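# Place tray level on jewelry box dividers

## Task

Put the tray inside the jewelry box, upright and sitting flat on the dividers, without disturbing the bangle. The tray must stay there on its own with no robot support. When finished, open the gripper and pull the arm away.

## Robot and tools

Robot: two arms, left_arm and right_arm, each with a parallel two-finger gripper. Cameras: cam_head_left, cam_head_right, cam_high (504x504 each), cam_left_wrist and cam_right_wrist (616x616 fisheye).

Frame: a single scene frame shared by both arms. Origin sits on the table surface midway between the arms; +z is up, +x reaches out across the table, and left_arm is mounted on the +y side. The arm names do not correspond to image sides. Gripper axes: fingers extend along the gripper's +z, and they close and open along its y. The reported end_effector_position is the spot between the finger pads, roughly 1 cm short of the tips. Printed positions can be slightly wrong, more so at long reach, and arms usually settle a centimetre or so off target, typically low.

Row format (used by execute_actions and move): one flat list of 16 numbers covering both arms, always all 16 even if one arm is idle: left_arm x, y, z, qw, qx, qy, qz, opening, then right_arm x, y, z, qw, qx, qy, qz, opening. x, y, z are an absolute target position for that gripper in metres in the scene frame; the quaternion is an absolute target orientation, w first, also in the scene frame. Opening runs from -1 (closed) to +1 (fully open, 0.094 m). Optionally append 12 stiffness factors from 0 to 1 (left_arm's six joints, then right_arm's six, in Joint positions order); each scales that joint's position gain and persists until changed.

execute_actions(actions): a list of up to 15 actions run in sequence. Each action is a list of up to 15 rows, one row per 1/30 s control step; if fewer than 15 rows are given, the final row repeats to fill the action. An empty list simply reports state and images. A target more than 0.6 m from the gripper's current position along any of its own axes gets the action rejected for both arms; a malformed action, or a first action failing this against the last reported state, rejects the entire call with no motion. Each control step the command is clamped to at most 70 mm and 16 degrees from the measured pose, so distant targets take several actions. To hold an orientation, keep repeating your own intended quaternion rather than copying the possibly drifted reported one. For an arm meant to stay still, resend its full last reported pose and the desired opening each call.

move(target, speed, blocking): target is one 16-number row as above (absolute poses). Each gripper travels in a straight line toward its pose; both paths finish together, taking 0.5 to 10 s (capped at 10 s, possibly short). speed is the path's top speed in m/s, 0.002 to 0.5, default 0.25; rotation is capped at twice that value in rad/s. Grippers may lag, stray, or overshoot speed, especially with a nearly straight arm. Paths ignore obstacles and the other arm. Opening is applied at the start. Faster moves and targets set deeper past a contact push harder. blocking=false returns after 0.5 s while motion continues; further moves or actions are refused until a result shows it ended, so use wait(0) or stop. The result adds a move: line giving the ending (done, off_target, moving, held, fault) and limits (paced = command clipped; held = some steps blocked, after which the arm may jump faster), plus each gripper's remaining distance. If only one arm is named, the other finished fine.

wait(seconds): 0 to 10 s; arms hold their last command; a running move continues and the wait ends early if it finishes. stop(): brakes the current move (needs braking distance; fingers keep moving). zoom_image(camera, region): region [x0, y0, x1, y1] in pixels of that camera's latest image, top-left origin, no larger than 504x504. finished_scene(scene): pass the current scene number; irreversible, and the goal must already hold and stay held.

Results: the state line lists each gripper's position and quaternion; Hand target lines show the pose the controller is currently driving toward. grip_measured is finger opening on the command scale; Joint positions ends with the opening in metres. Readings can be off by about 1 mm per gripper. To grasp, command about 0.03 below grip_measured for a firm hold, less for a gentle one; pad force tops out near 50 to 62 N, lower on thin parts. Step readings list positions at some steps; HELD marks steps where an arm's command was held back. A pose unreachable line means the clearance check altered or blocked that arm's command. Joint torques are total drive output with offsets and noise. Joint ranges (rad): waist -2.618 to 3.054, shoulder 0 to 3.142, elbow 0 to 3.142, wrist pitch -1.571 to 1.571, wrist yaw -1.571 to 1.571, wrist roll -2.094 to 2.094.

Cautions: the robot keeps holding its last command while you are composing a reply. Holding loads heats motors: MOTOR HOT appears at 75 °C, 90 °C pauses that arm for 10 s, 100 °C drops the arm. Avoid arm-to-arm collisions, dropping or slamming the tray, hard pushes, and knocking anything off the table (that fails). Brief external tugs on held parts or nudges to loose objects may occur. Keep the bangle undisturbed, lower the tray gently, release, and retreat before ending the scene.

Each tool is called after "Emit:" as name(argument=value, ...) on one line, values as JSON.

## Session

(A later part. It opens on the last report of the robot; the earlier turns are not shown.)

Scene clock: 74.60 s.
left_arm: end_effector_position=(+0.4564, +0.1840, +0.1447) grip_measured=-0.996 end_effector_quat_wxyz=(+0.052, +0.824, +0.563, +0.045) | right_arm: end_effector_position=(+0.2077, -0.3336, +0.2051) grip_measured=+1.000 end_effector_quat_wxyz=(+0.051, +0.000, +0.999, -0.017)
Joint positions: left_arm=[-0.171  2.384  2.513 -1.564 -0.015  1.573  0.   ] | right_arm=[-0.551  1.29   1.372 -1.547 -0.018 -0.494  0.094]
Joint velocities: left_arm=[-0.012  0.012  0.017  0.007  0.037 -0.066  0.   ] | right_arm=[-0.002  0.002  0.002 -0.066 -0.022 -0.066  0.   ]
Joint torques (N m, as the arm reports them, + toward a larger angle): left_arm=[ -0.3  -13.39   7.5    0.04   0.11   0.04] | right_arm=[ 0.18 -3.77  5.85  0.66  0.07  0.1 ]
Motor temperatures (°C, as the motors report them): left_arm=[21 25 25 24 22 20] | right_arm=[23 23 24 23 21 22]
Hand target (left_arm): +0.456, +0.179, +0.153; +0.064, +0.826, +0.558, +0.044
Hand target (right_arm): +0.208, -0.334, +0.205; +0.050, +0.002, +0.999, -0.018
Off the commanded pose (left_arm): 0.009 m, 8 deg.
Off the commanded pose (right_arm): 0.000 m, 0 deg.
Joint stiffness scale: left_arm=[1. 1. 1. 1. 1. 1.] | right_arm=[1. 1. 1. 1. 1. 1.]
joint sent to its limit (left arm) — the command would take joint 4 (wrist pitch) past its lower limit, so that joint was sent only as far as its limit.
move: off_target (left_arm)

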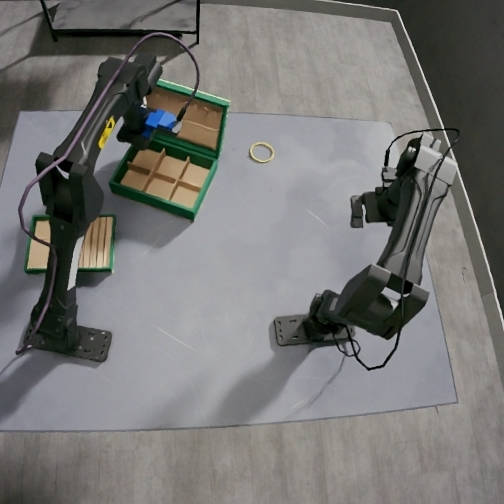

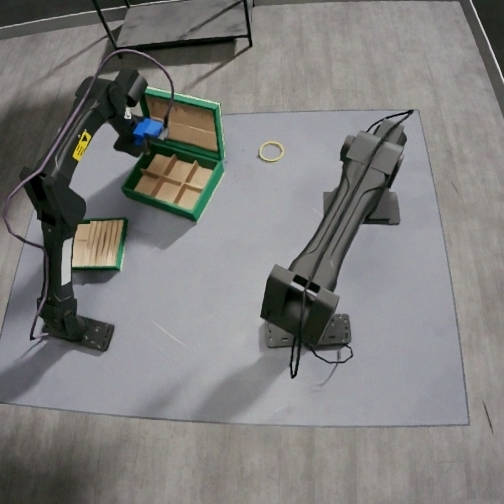

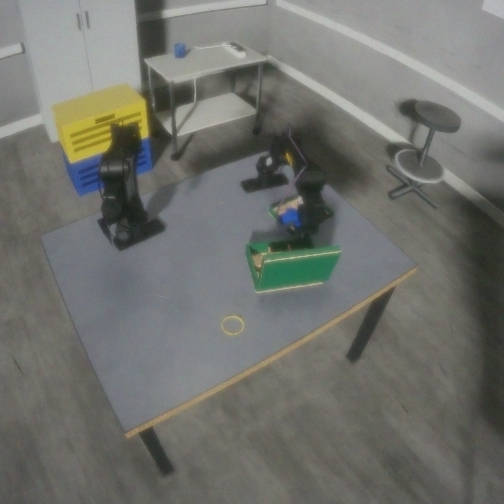

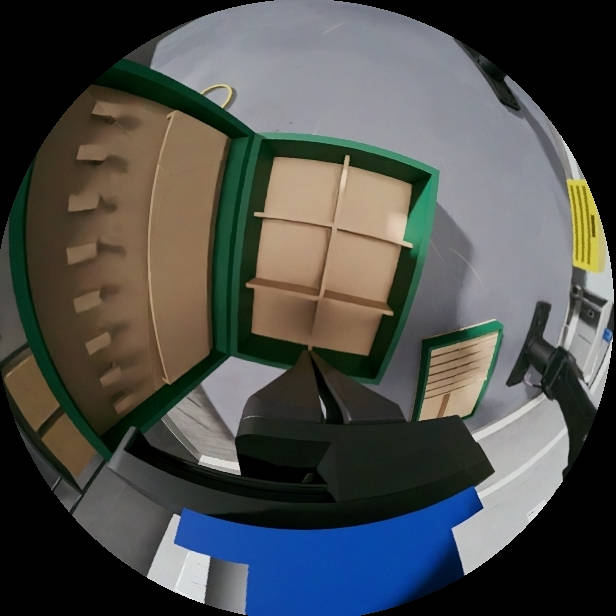

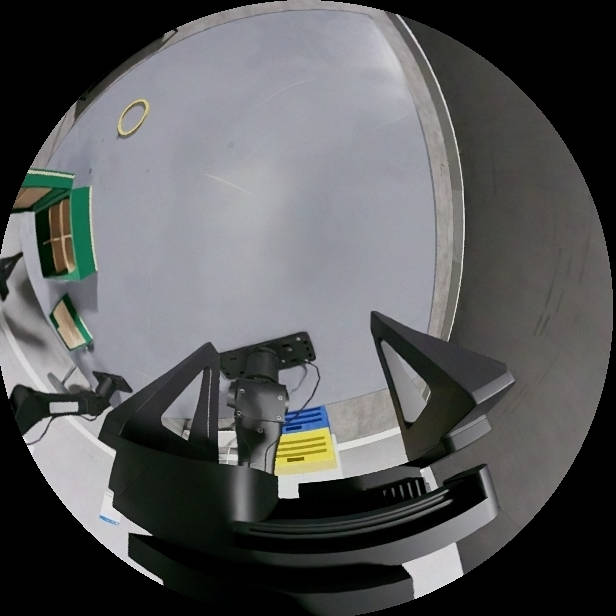

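Emit:
move(target=[0.186,0.40,0.075,0,0.707,0.707,0,-0.2, 0.2076,-0.3337,0.2051,0.05,0.002,0.999,-0.018,1])

Scene clock: 99.23 s.
left_arm: end_effector_position=(+0.1878, +0.3995, +0.0708) grip_measured=-0.202 end_effector_quat_wxyz=(-0.011, +0.708, +0.706, +0.000) | right_arm: end_effector_position=(+0.2077, -0.3336, +0.2051) grip_measured=+1.000 end_effector_quat_wxyz=(+0.051, +0.000, +0.999, -0.017)
Joint positions: left_arm=[ 0.42   1.272  0.826 -1.136 -0.019  1.793  0.038] | right_arm=[-0.551  1.29   1.372 -1.547 -0.018 -0.494  0.094]
Joint velocities: left_arm=[ 0.002 -0.007 -0.017  0.007 -0.051  0.007 -0.   ] | right_arm=[ 0.002 -0.012 -0.017 -0.051  0.007 -0.007  0.   ]
Joint torques (N m, as the arm reports them, + toward a larger angle): left_arm=[ 0.74 -4.99  3.86 -0.11  0.09  0.01] | right_arm=[ 0.19 -3.78  5.85  0.67  0.07  0.1 ]
Motor temperatures (°C, as the motors report them): left_arm=[21 29 25 24 22 20] | right_arm=[23 23 25 23 21 22]
Hand target (left_arm): +0.185, +0.398, +0.070; -0.004, +0.708, +0.706, -0.001
Hand target (right_arm): +0.208, -0.334, +0.205; +0.050, +0.002, +0.999, -0.018
Off the commanded pose (left_arm): 0.005 m, 1 deg.
Off the commanded pose (right_arm): 0.000 m, 0 deg.
Joint stiffness scale: left_arm=[1. 1. 1. 1. 1. 1.] | right_arm=[1. 1. 1. 1. 1. 1.]
move: done

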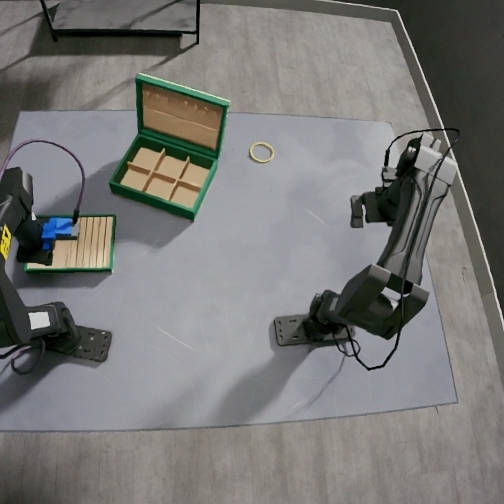

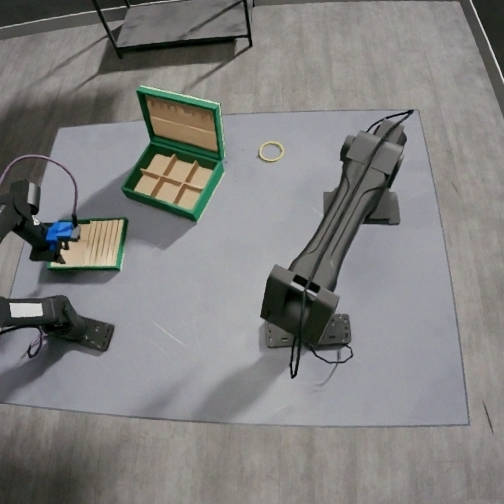

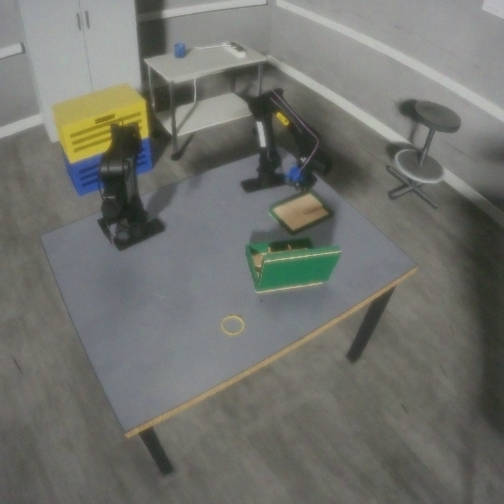

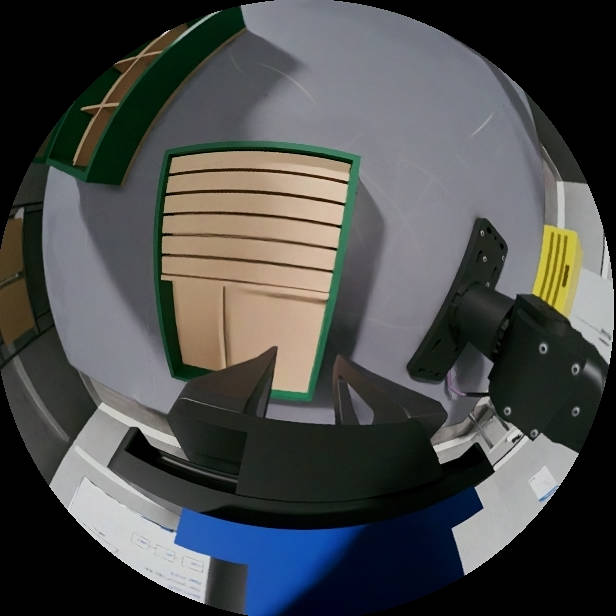

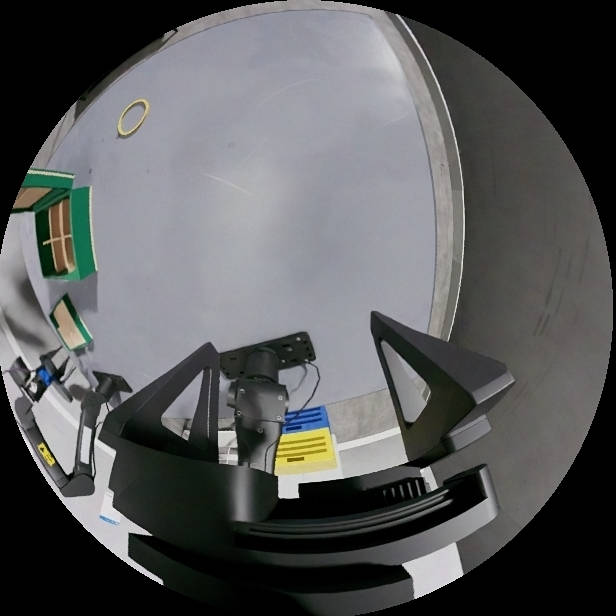

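Emit:
move(target=[0.174,0.388,0.034,0,0.707,0.707,0,-0.4, 0.2076,-0.3337,0.2051,0.05,0.002,0.999,-0.018,1], speed=0.05)

Scene clock: 105.47 s.
left_arm: end_effector_position=(+0.1759, +0.3933, +0.0343) grip_measured=-0.398 end_effector_quat_wxyz=(-0.010, +0.706, +0.708, +0.000) | right_arm: end_effector_position=(+0.2077, -0.3336, +0.2051) grip_measured=+1.000 end_effector_quat_wxyz=(+0.051, +0.000, +0.999, -0.017)
Joint positions: left_arm=[ 0.402  1.259  0.666 -0.988 -0.017  1.769  0.028] | right_arm=[-0.551  1.29   1.372 -1.547 -0.018 -0.494  0.094]
Joint velocities: left_arm=[ 0.002  0.002 -0.017  0.007 -0.037  0.051 -0.   ] | right_arm=[ 0.007 -0.017 -0.027 -0.037  0.007  0.022  0.   ]
Joint torques (N m, as the arm reports them, + toward a larger angle): left_arm=[-0.71 -4.69  3.55 -0.06  0.13 -0.06] | right_arm=[ 0.18 -3.76  5.85  0.66  0.07  0.1 ]
Motor temperatures (°C, as the motors report them): left_arm=[21 28 25 24 22 20] | right_arm=[23 23 25 23 21 22]
Hand target (left_arm): +0.174, +0.388, +0.034; +0.000, +0.707, +0.707, -0.000
Hand target (right_arm): +0.208, -0.334, +0.205; +0.050, +0.002, +0.999, -0.018
Off the commanded pose (left_arm): 0.006 m, 1 deg.
Off the commanded pose (right_arm): 0.000 m, 0 deg.
Joint stiffness scale: left_arm=[1. 1. 1. 1. 1. 1.] | right_arm=[1. 1. 1. 1. 1. 1.]
move: done

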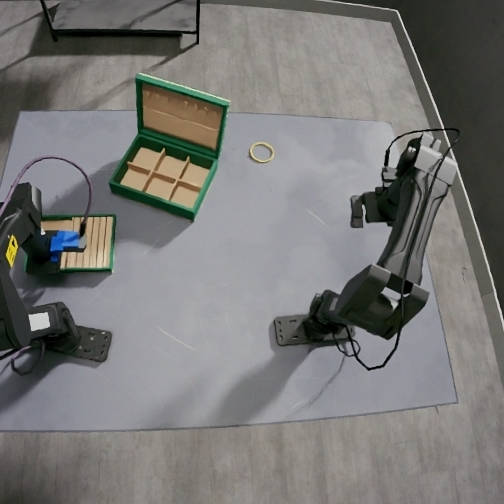

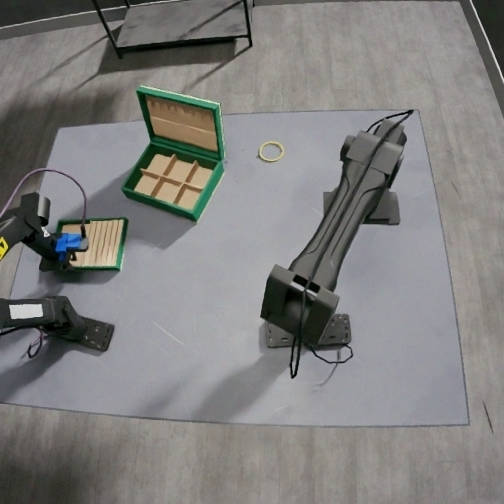

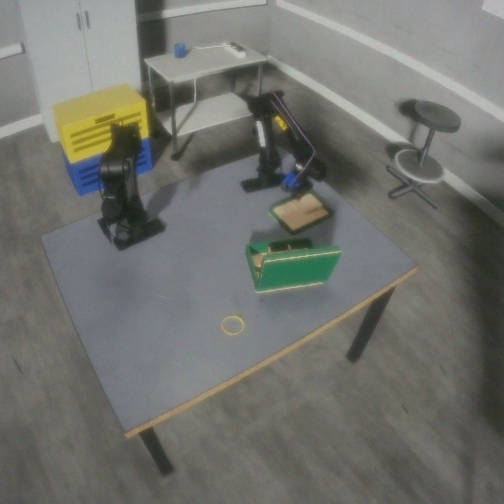

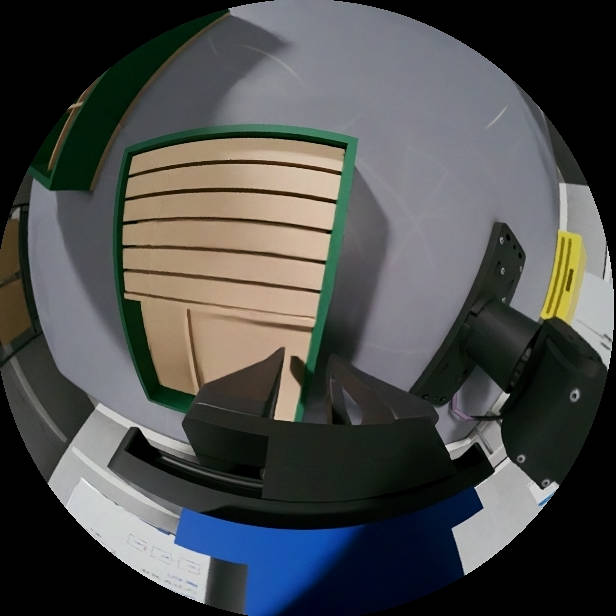

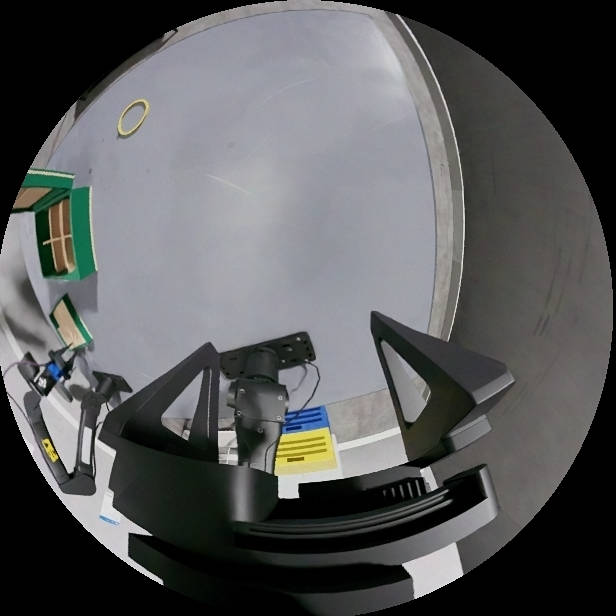

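Emit:
move(target=[0.174,0.388,0.022,0,0.707,0.707,0,-0.4, 0.2076,-0.3337,0.2051,0.05,0.002,0.999,-0.018,1], speed=0.03)

Scene clock: 109.77 s.
left_arm: end_effector_position=(+0.1773, +0.3936, +0.0287) grip_measured=-0.399 end_effector_quat_wxyz=(-0.006, +0.706, +0.709, +0.006) | right_arm: end_effector_position=(+0.2077, -0.3336, +0.2051) grip_measured=+1.000 end_effector_quat_wxyz=(+0.051, +0.000, +0.999, -0.017)
Joint positions: left_arm=[ 0.402  1.259  0.643 -0.95  -0.017  1.769  0.028] | right_arm=[-0.551  1.29   1.372 -1.547 -0.018 -0.494  0.094]
Joint velocities: left_arm=[-0.012 -0.012 -0.002  0.037  0.022 -0.022  0.   ] | right_arm=[ 0.012  0.002 -0.012 -0.037  0.022 -0.066  0.   ]
Joint torques (N m, as the arm reports them, + toward a larger angle): left_arm=[-0.87 -3.21  2.42  0.11  0.17 -0.05] | right_arm=[ 0.17 -3.76  5.85  0.66  0.07  0.1 ]
Motor temperatures (°C, as the motors report them): left_arm=[21 27 24 24 22 20] | right_arm=[23 23 25 23 21 22]
Hand target (left_arm): +0.174, +0.388, +0.022; -0.000, +0.707, +0.707, -0.000
Hand target (right_arm): +0.208, -0.334, +0.205; +0.050, +0.002, +0.999, -0.018
Off the commanded pose (left_arm): 0.009 m, 1 deg.
Off the commanded pose (right_arm): 0.000 m, 0 deg.
Joint stiffness scale: left_arm=[1. 1. 1. 1. 1. 1.] | right_arm=[1. 1. 1. 1. 1. 1.]
move: done

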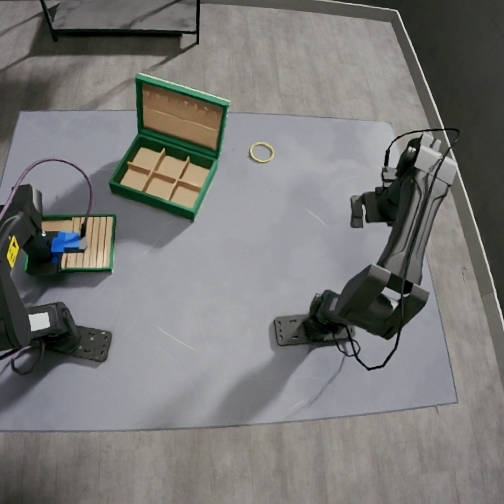

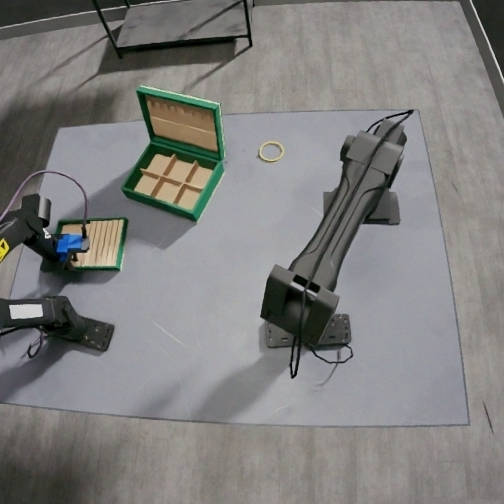

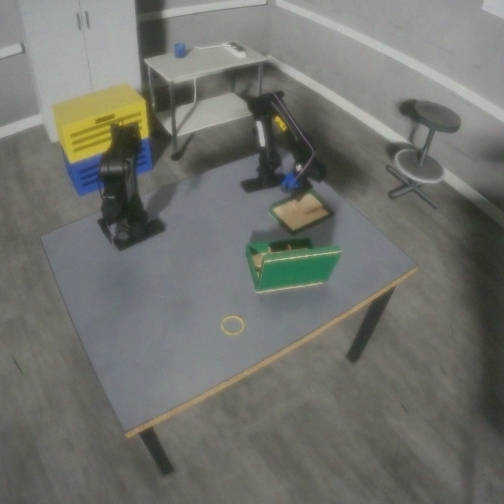

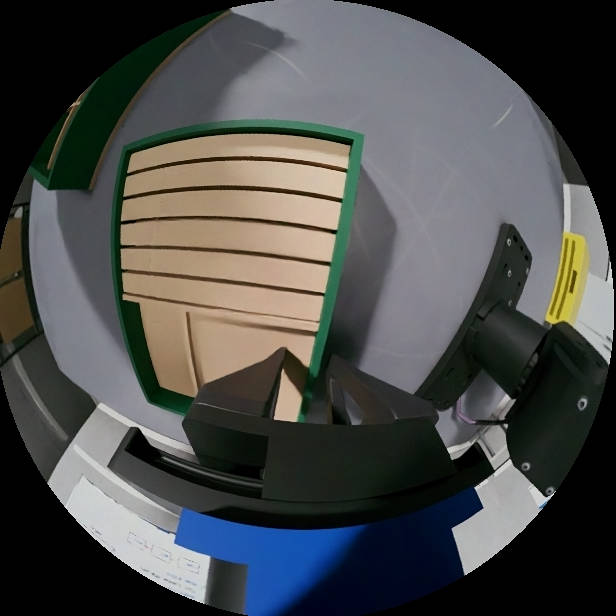

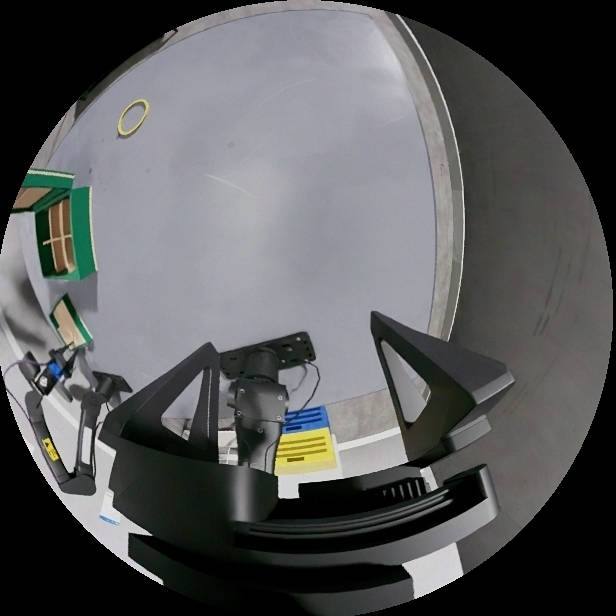

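Emit:
move(target=[0.174,0.392,0.029,0,0.707,0.707,0,-1, 0.2076,-0.3337,0.2051,0.05,0.002,0.999,-0.018,1], speed=0.03)

Emit:
move(target=[0.174,0.392,0.055,0,0.707,0.707,0,-1, 0.2076,-0.3337,0.2051,0.05,0.002,0.999,-0.018,1], speed=0.04)

Scene clock: 122.37 s.
left_arm: end_effector_position=(+0.1771, +0.3941, +0.0287) grip_measured=-0.952 end_effector_quat_wxyz=(-0.007, +0.707, +0.707, +0.007) | right_arm: end_effector_position=(+0.2077, -0.3336, +0.2051) grip_measured=+1.000 end_effector_quat_wxyz=(+0.051, +0.000, +0.999, -0.017)
Joint positions: left_arm=[ 0.402  1.259  0.643 -0.95  -0.02   1.774  0.002] | right_arm=[-0.551  1.29   1.372 -1.547 -0.018 -0.494  0.094]
Joint velocities: left_arm=[-0.007  0.007  0.012  0.007 -0.037 -0.007  0.   ] | right_arm=[ 0.007 -0.007  0.002 -0.051 -0.007 -0.066  0.   ]
Joint torques (N m, as the arm reports them, + toward a larger angle): left_arm=[ 1.05 -3.93  4.32 -0.16  0.13  0.06] | right_arm=[ 0.18 -3.76  5.85  0.66  0.07  0.09]
Motor temperatures (°C, as the motors report them): left_arm=[21 25 24 24 22 20] | right_arm=[23 23 25 23 21 22]
Hand target (left_arm): +0.174, +0.392, +0.029; -0.000, +0.707, +0.707, +0.000
Hand target (right_arm): +0.208, -0.334, +0.205; +0.050, +0.002, +0.999, -0.018
Off the commanded pose (left_arm): 0.004 m, 1 deg.
Off the commanded pose (right_arm): 0.000 m, 0 deg.
Joint stiffness scale: left_arm=[1. 1. 1. 1. 1. 1.] | right_arm=[1. 1. 1. 1. 1. 1.]
move: done

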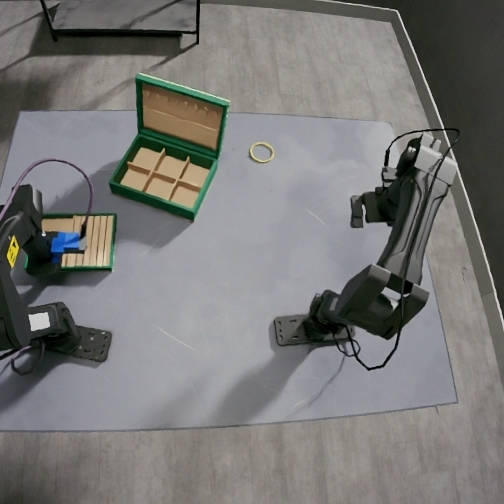

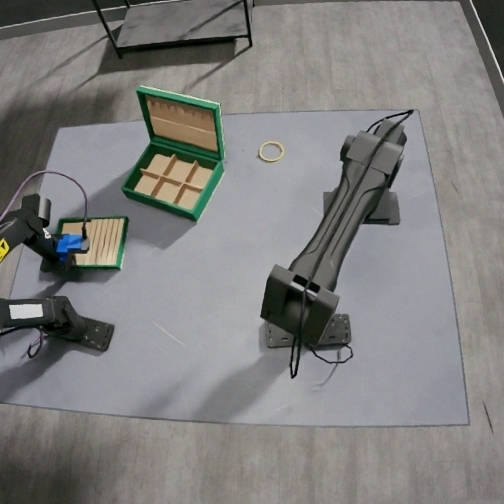

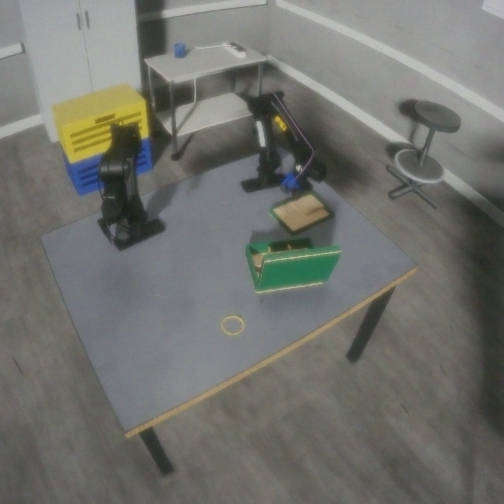

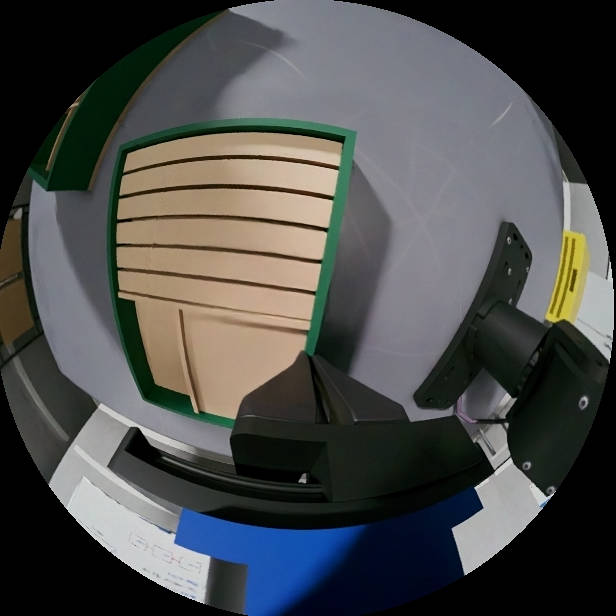

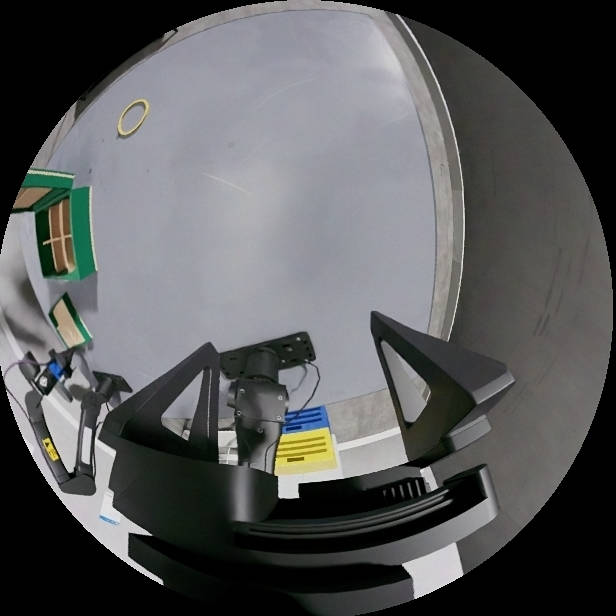

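Scene clock: 123.47 s.
left_arm: end_effector_position=(+0.1658, +0.3918, +0.0425) grip_measured=-0.952 end_effector_quat_wxyz=(-0.019, +0.709, +0.705, -0.011) | right_arm: end_effector_position=(+0.2077, -0.3336, +0.2051) grip_measured=+1.000 end_effector_quat_wxyz=(+0.051, +0.000, +0.999, -0.017)
Joint positions: left_arm=[ 0.402  1.232  0.682 -1.059 -0.02   1.778  0.002] | right_arm=[-0.551  1.29   1.372 -1.547 -0.018 -0.494  0.094]
Joint velocities: left_arm=[ 0.007 -0.012 -0.007 -0.007 -0.066  0.037 -0.001] | right_arm=[ 0.007  0.012 -0.012  0.051  0.007  0.022  0.   ]
Joint torques (N m, as the arm reports them, + toward a larger angle): left_arm=[ 1.05 -4.69  7.62 -0.35  0.14  0.01] | right_arm=[ 0.18 -3.77  5.86  0.66  0.07  0.1 ]
Motor temperatures (°C, as the motors report them): left_arm=[21 25 24 24 22 20] | right_arm=[23 23 25 23 21 22]
Hand target (left_arm): +0.174, +0.392, +0.054; -0.000, +0.707, +0.707, +0.000
Hand target (right_arm): +0.208, -0.334, +0.205; +0.050, +0.002, +0.999, -0.018
Off the commanded pose (left_arm): 0.015 m, 2 deg.
Off the commanded pose (right_arm): 0.000 m, 0 deg.
Joint stiffness scale: left_arm=[1. 1. 1. 1. 1. 1.] | right_arm=[1. 1. 1. 1. 1. 1.]
move: off_target (left_arm)

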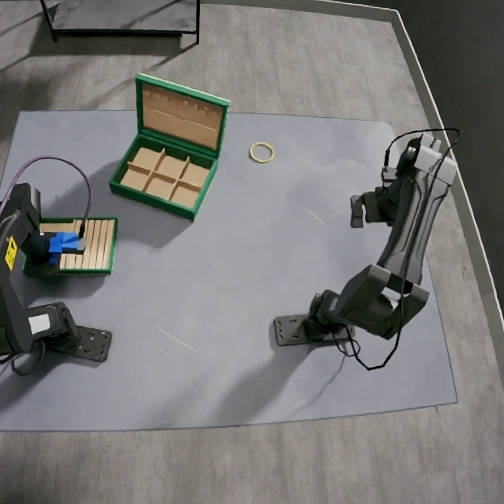

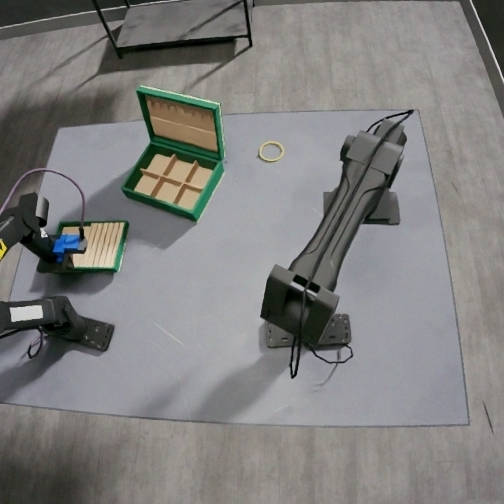

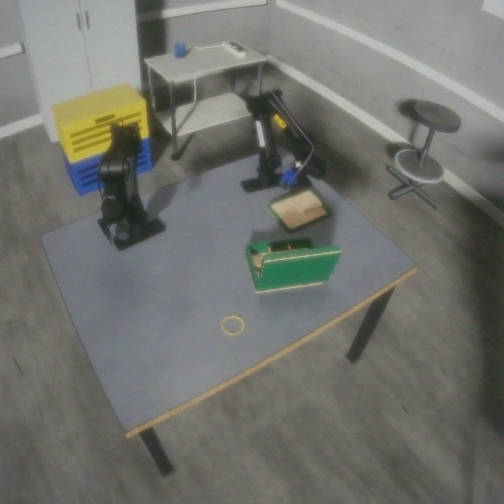

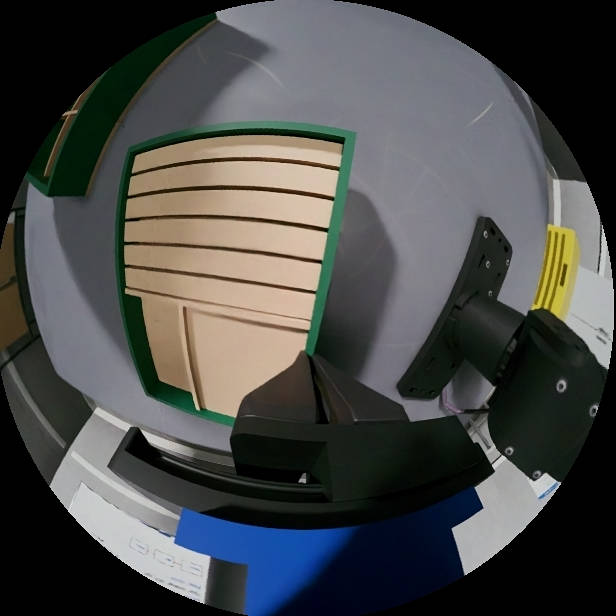

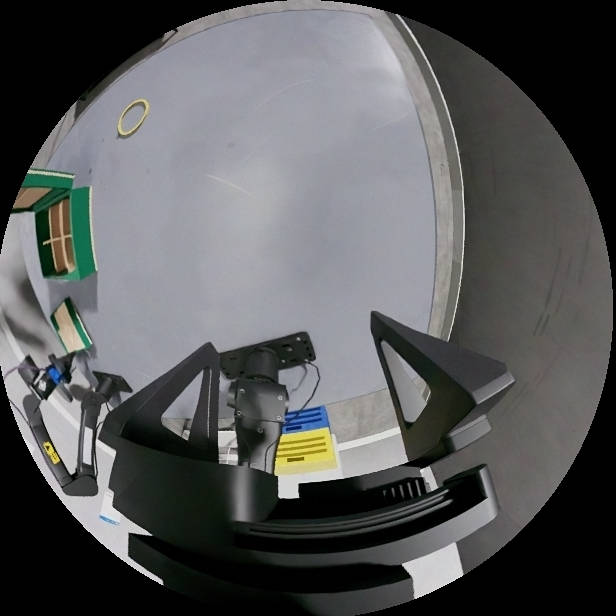

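Tray droops a bit; lift a little more to test.

Emit:
move(target=[0.174,0.392,0.08,0,0.707,0.707,0,-1, 0.2076,-0.3337,0.2051,0.05,0.002,0.999,-0.018,1], speed=0.04)

Emit:
wait(seconds=4)

Scene clock: 129.90 s.
left_arm: end_effector_position=(+0.1633, +0.3914, +0.0669) grip_measured=-0.952 end_effector_quat_wxyz=(-0.024, +0.709, +0.704, -0.017) | right_arm: end_effector_position=(+0.2077, -0.3336, +0.2051) grip_measured=+1.000 end_effector_quat_wxyz=(+0.051, +0.000, +0.999, -0.017)
Joint positions: left_arm=[ 0.402  1.21   0.768 -1.183 -0.021  1.779  0.002] | right_arm=[-0.551  1.29   1.372 -1.547 -0.018 -0.494  0.094]
Joint velocities: left_arm=[ 0.012 -0.022 -0.002  0.007  0.037 -0.037 -0.   ] | right_arm=[ 0.007 -0.007 -0.007 -0.051 -0.007  0.007  0.   ]
Joint torques (N m, as the arm reports them, + toward a larger angle): left_arm=[ 0.97 -4.61  7.93 -0.23  0.18  0.  ] | right_arm=[ 0.18 -3.76  5.88  0.66  0.07  0.1 ]
Motor temperatures (°C, as the motors report them): left_arm=[21 25 25 24 22 20] | right_arm=[23 23 25 23 21 22]
Hand target (left_arm): +0.173, +0.392, +0.080; -0.000, +0.707, +0.707, +0.000
Hand target (right_arm): +0.208, -0.334, +0.205; +0.050, +0.002, +0.999, -0.018
Off the commanded pose (left_arm): 0.017 m, 3 deg.
Off the commanded pose (right_arm): 0.000 m, 0 deg.
Joint stiffness scale: left_arm=[1. 1. 1. 1. 1. 1.] | right_arm=[1. 1. 1. 1. 1. 1.]
move: off_target (left_arm)

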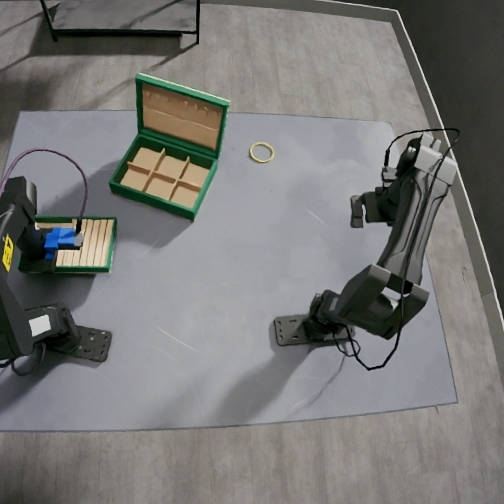

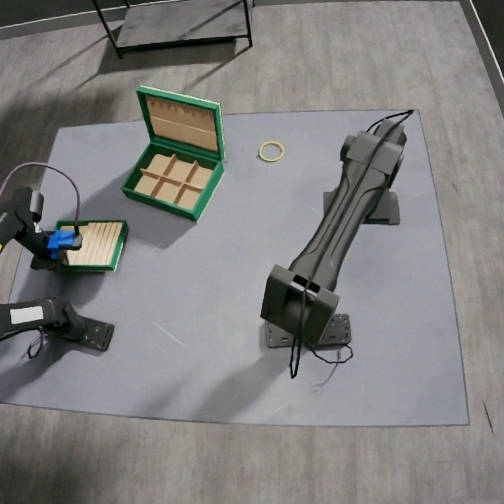

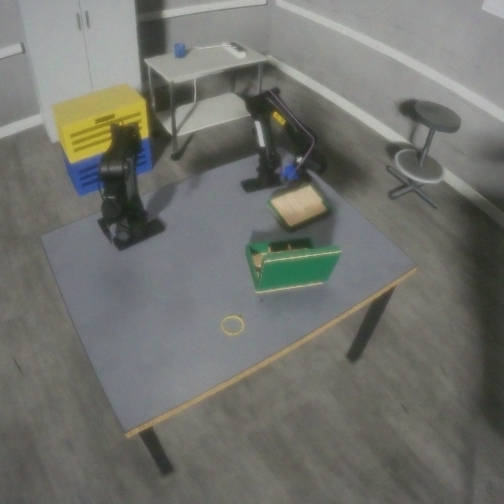

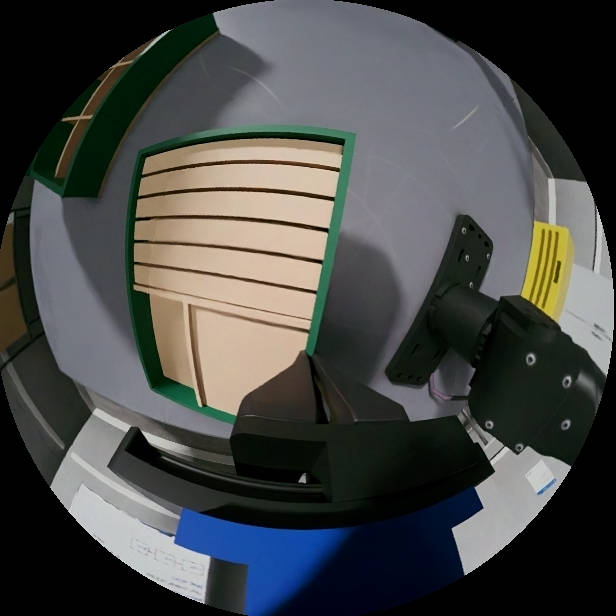

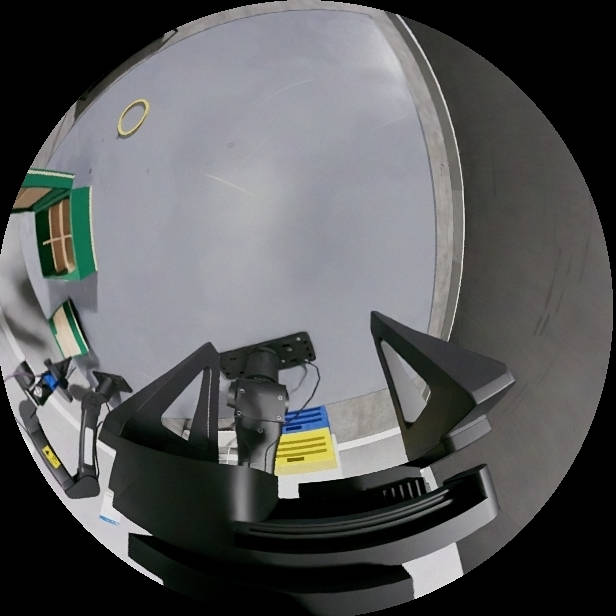

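Scene clock: 133.90 s.
left_arm: end_effector_position=(+0.1630, +0.3913, +0.0669) grip_measured=-0.952 end_effector_quat_wxyz=(-0.024, +0.709, +0.704, -0.018) | right_arm: end_effector_position=(+0.2077, -0.3336, +0.2051) grip_measured=+1.000 end_effector_quat_wxyz=(+0.051, +0.000, +0.999, -0.017)
Joint positions: left_arm=[ 0.402  1.21   0.768 -1.184 -0.021  1.779  0.002] | right_arm=[-0.551  1.29   1.372 -1.547 -0.018 -0.494  0.094]
Joint velocities: left_arm=[ 0.002 -0.012 -0.022 -0.066 -0.051 -0.066 -0.001] | right_arm=[ 0.012  0.002 -0.002  0.037  0.037  0.007  0.   ]
Joint torques (N m, as the arm reports them, + toward a larger angle): left_arm=[ 0.99 -4.74  8.01 -0.25  0.16  0.07] | right_arm=[ 0.19 -3.76  5.85  0.66  0.07  0.1 ]
Motor temperatures (°C, as the motors report them): left_arm=[21 25 25 24 22 20] | right_arm=[23 23 25 23 21 22]
Hand target (left_arm): +0.173, +0.392, +0.080; -0.000, +0.707, +0.707, +0.000
Hand target (right_arm): +0.208, -0.334, +0.205; +0.050, +0.002, +0.999, -0.018
Off the commanded pose (left_arm): 0.017 m, 3 deg.
Off the commanded pose (right_arm): 0.000 m, 0 deg.
Joint stiffness scale: left_arm=[1. 1. 1. 1. 1. 1.] | right_arm=[1. 1. 1. 1. 1. 1.]
wait: 4.00 s; at rest by 0.17 s

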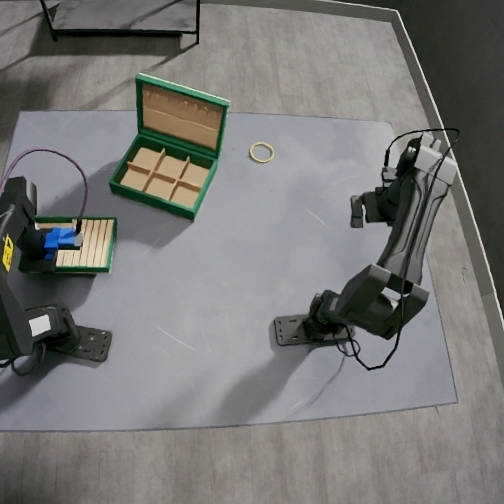

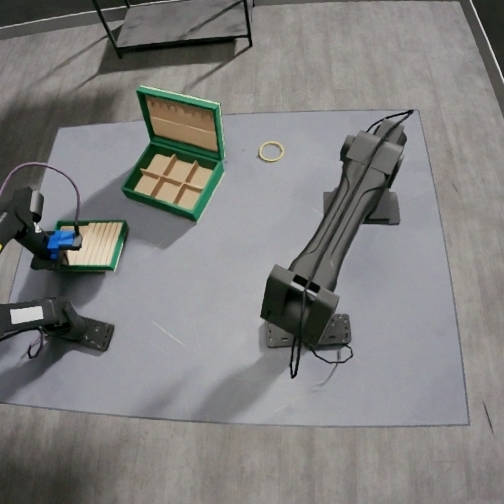

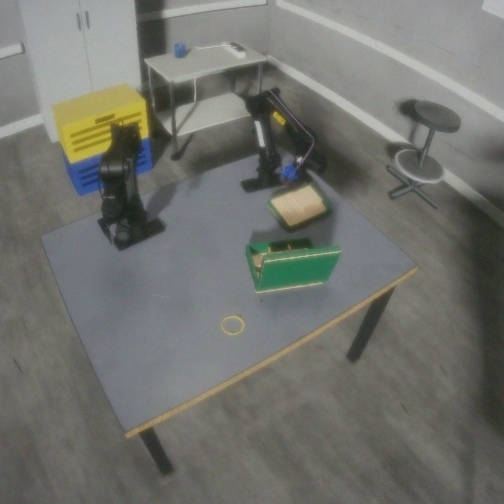

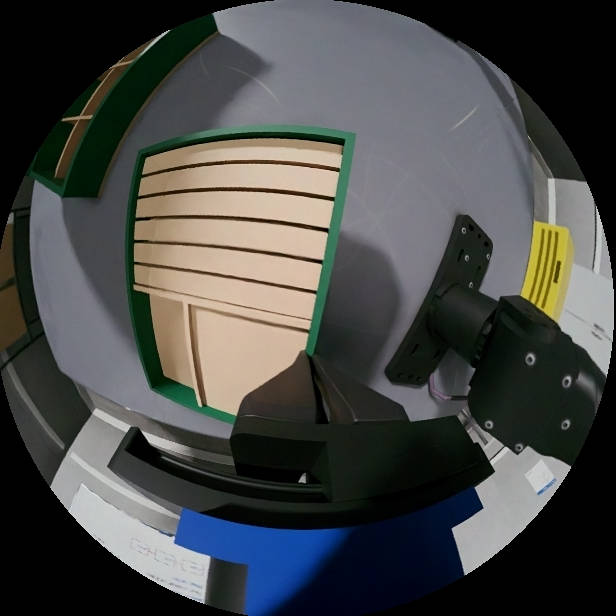

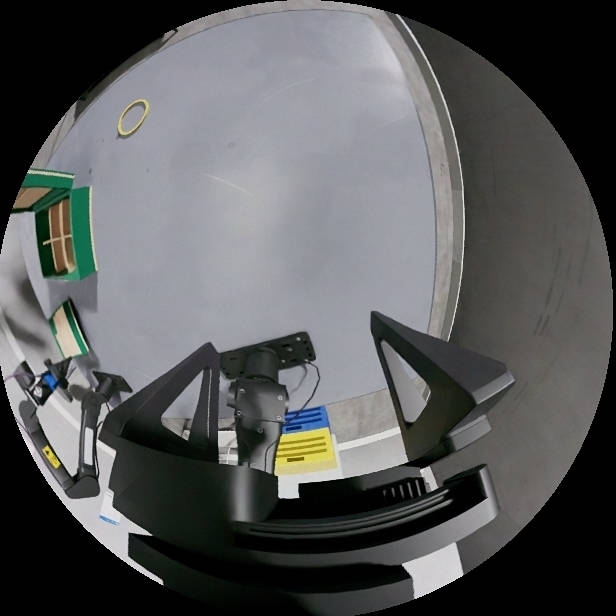

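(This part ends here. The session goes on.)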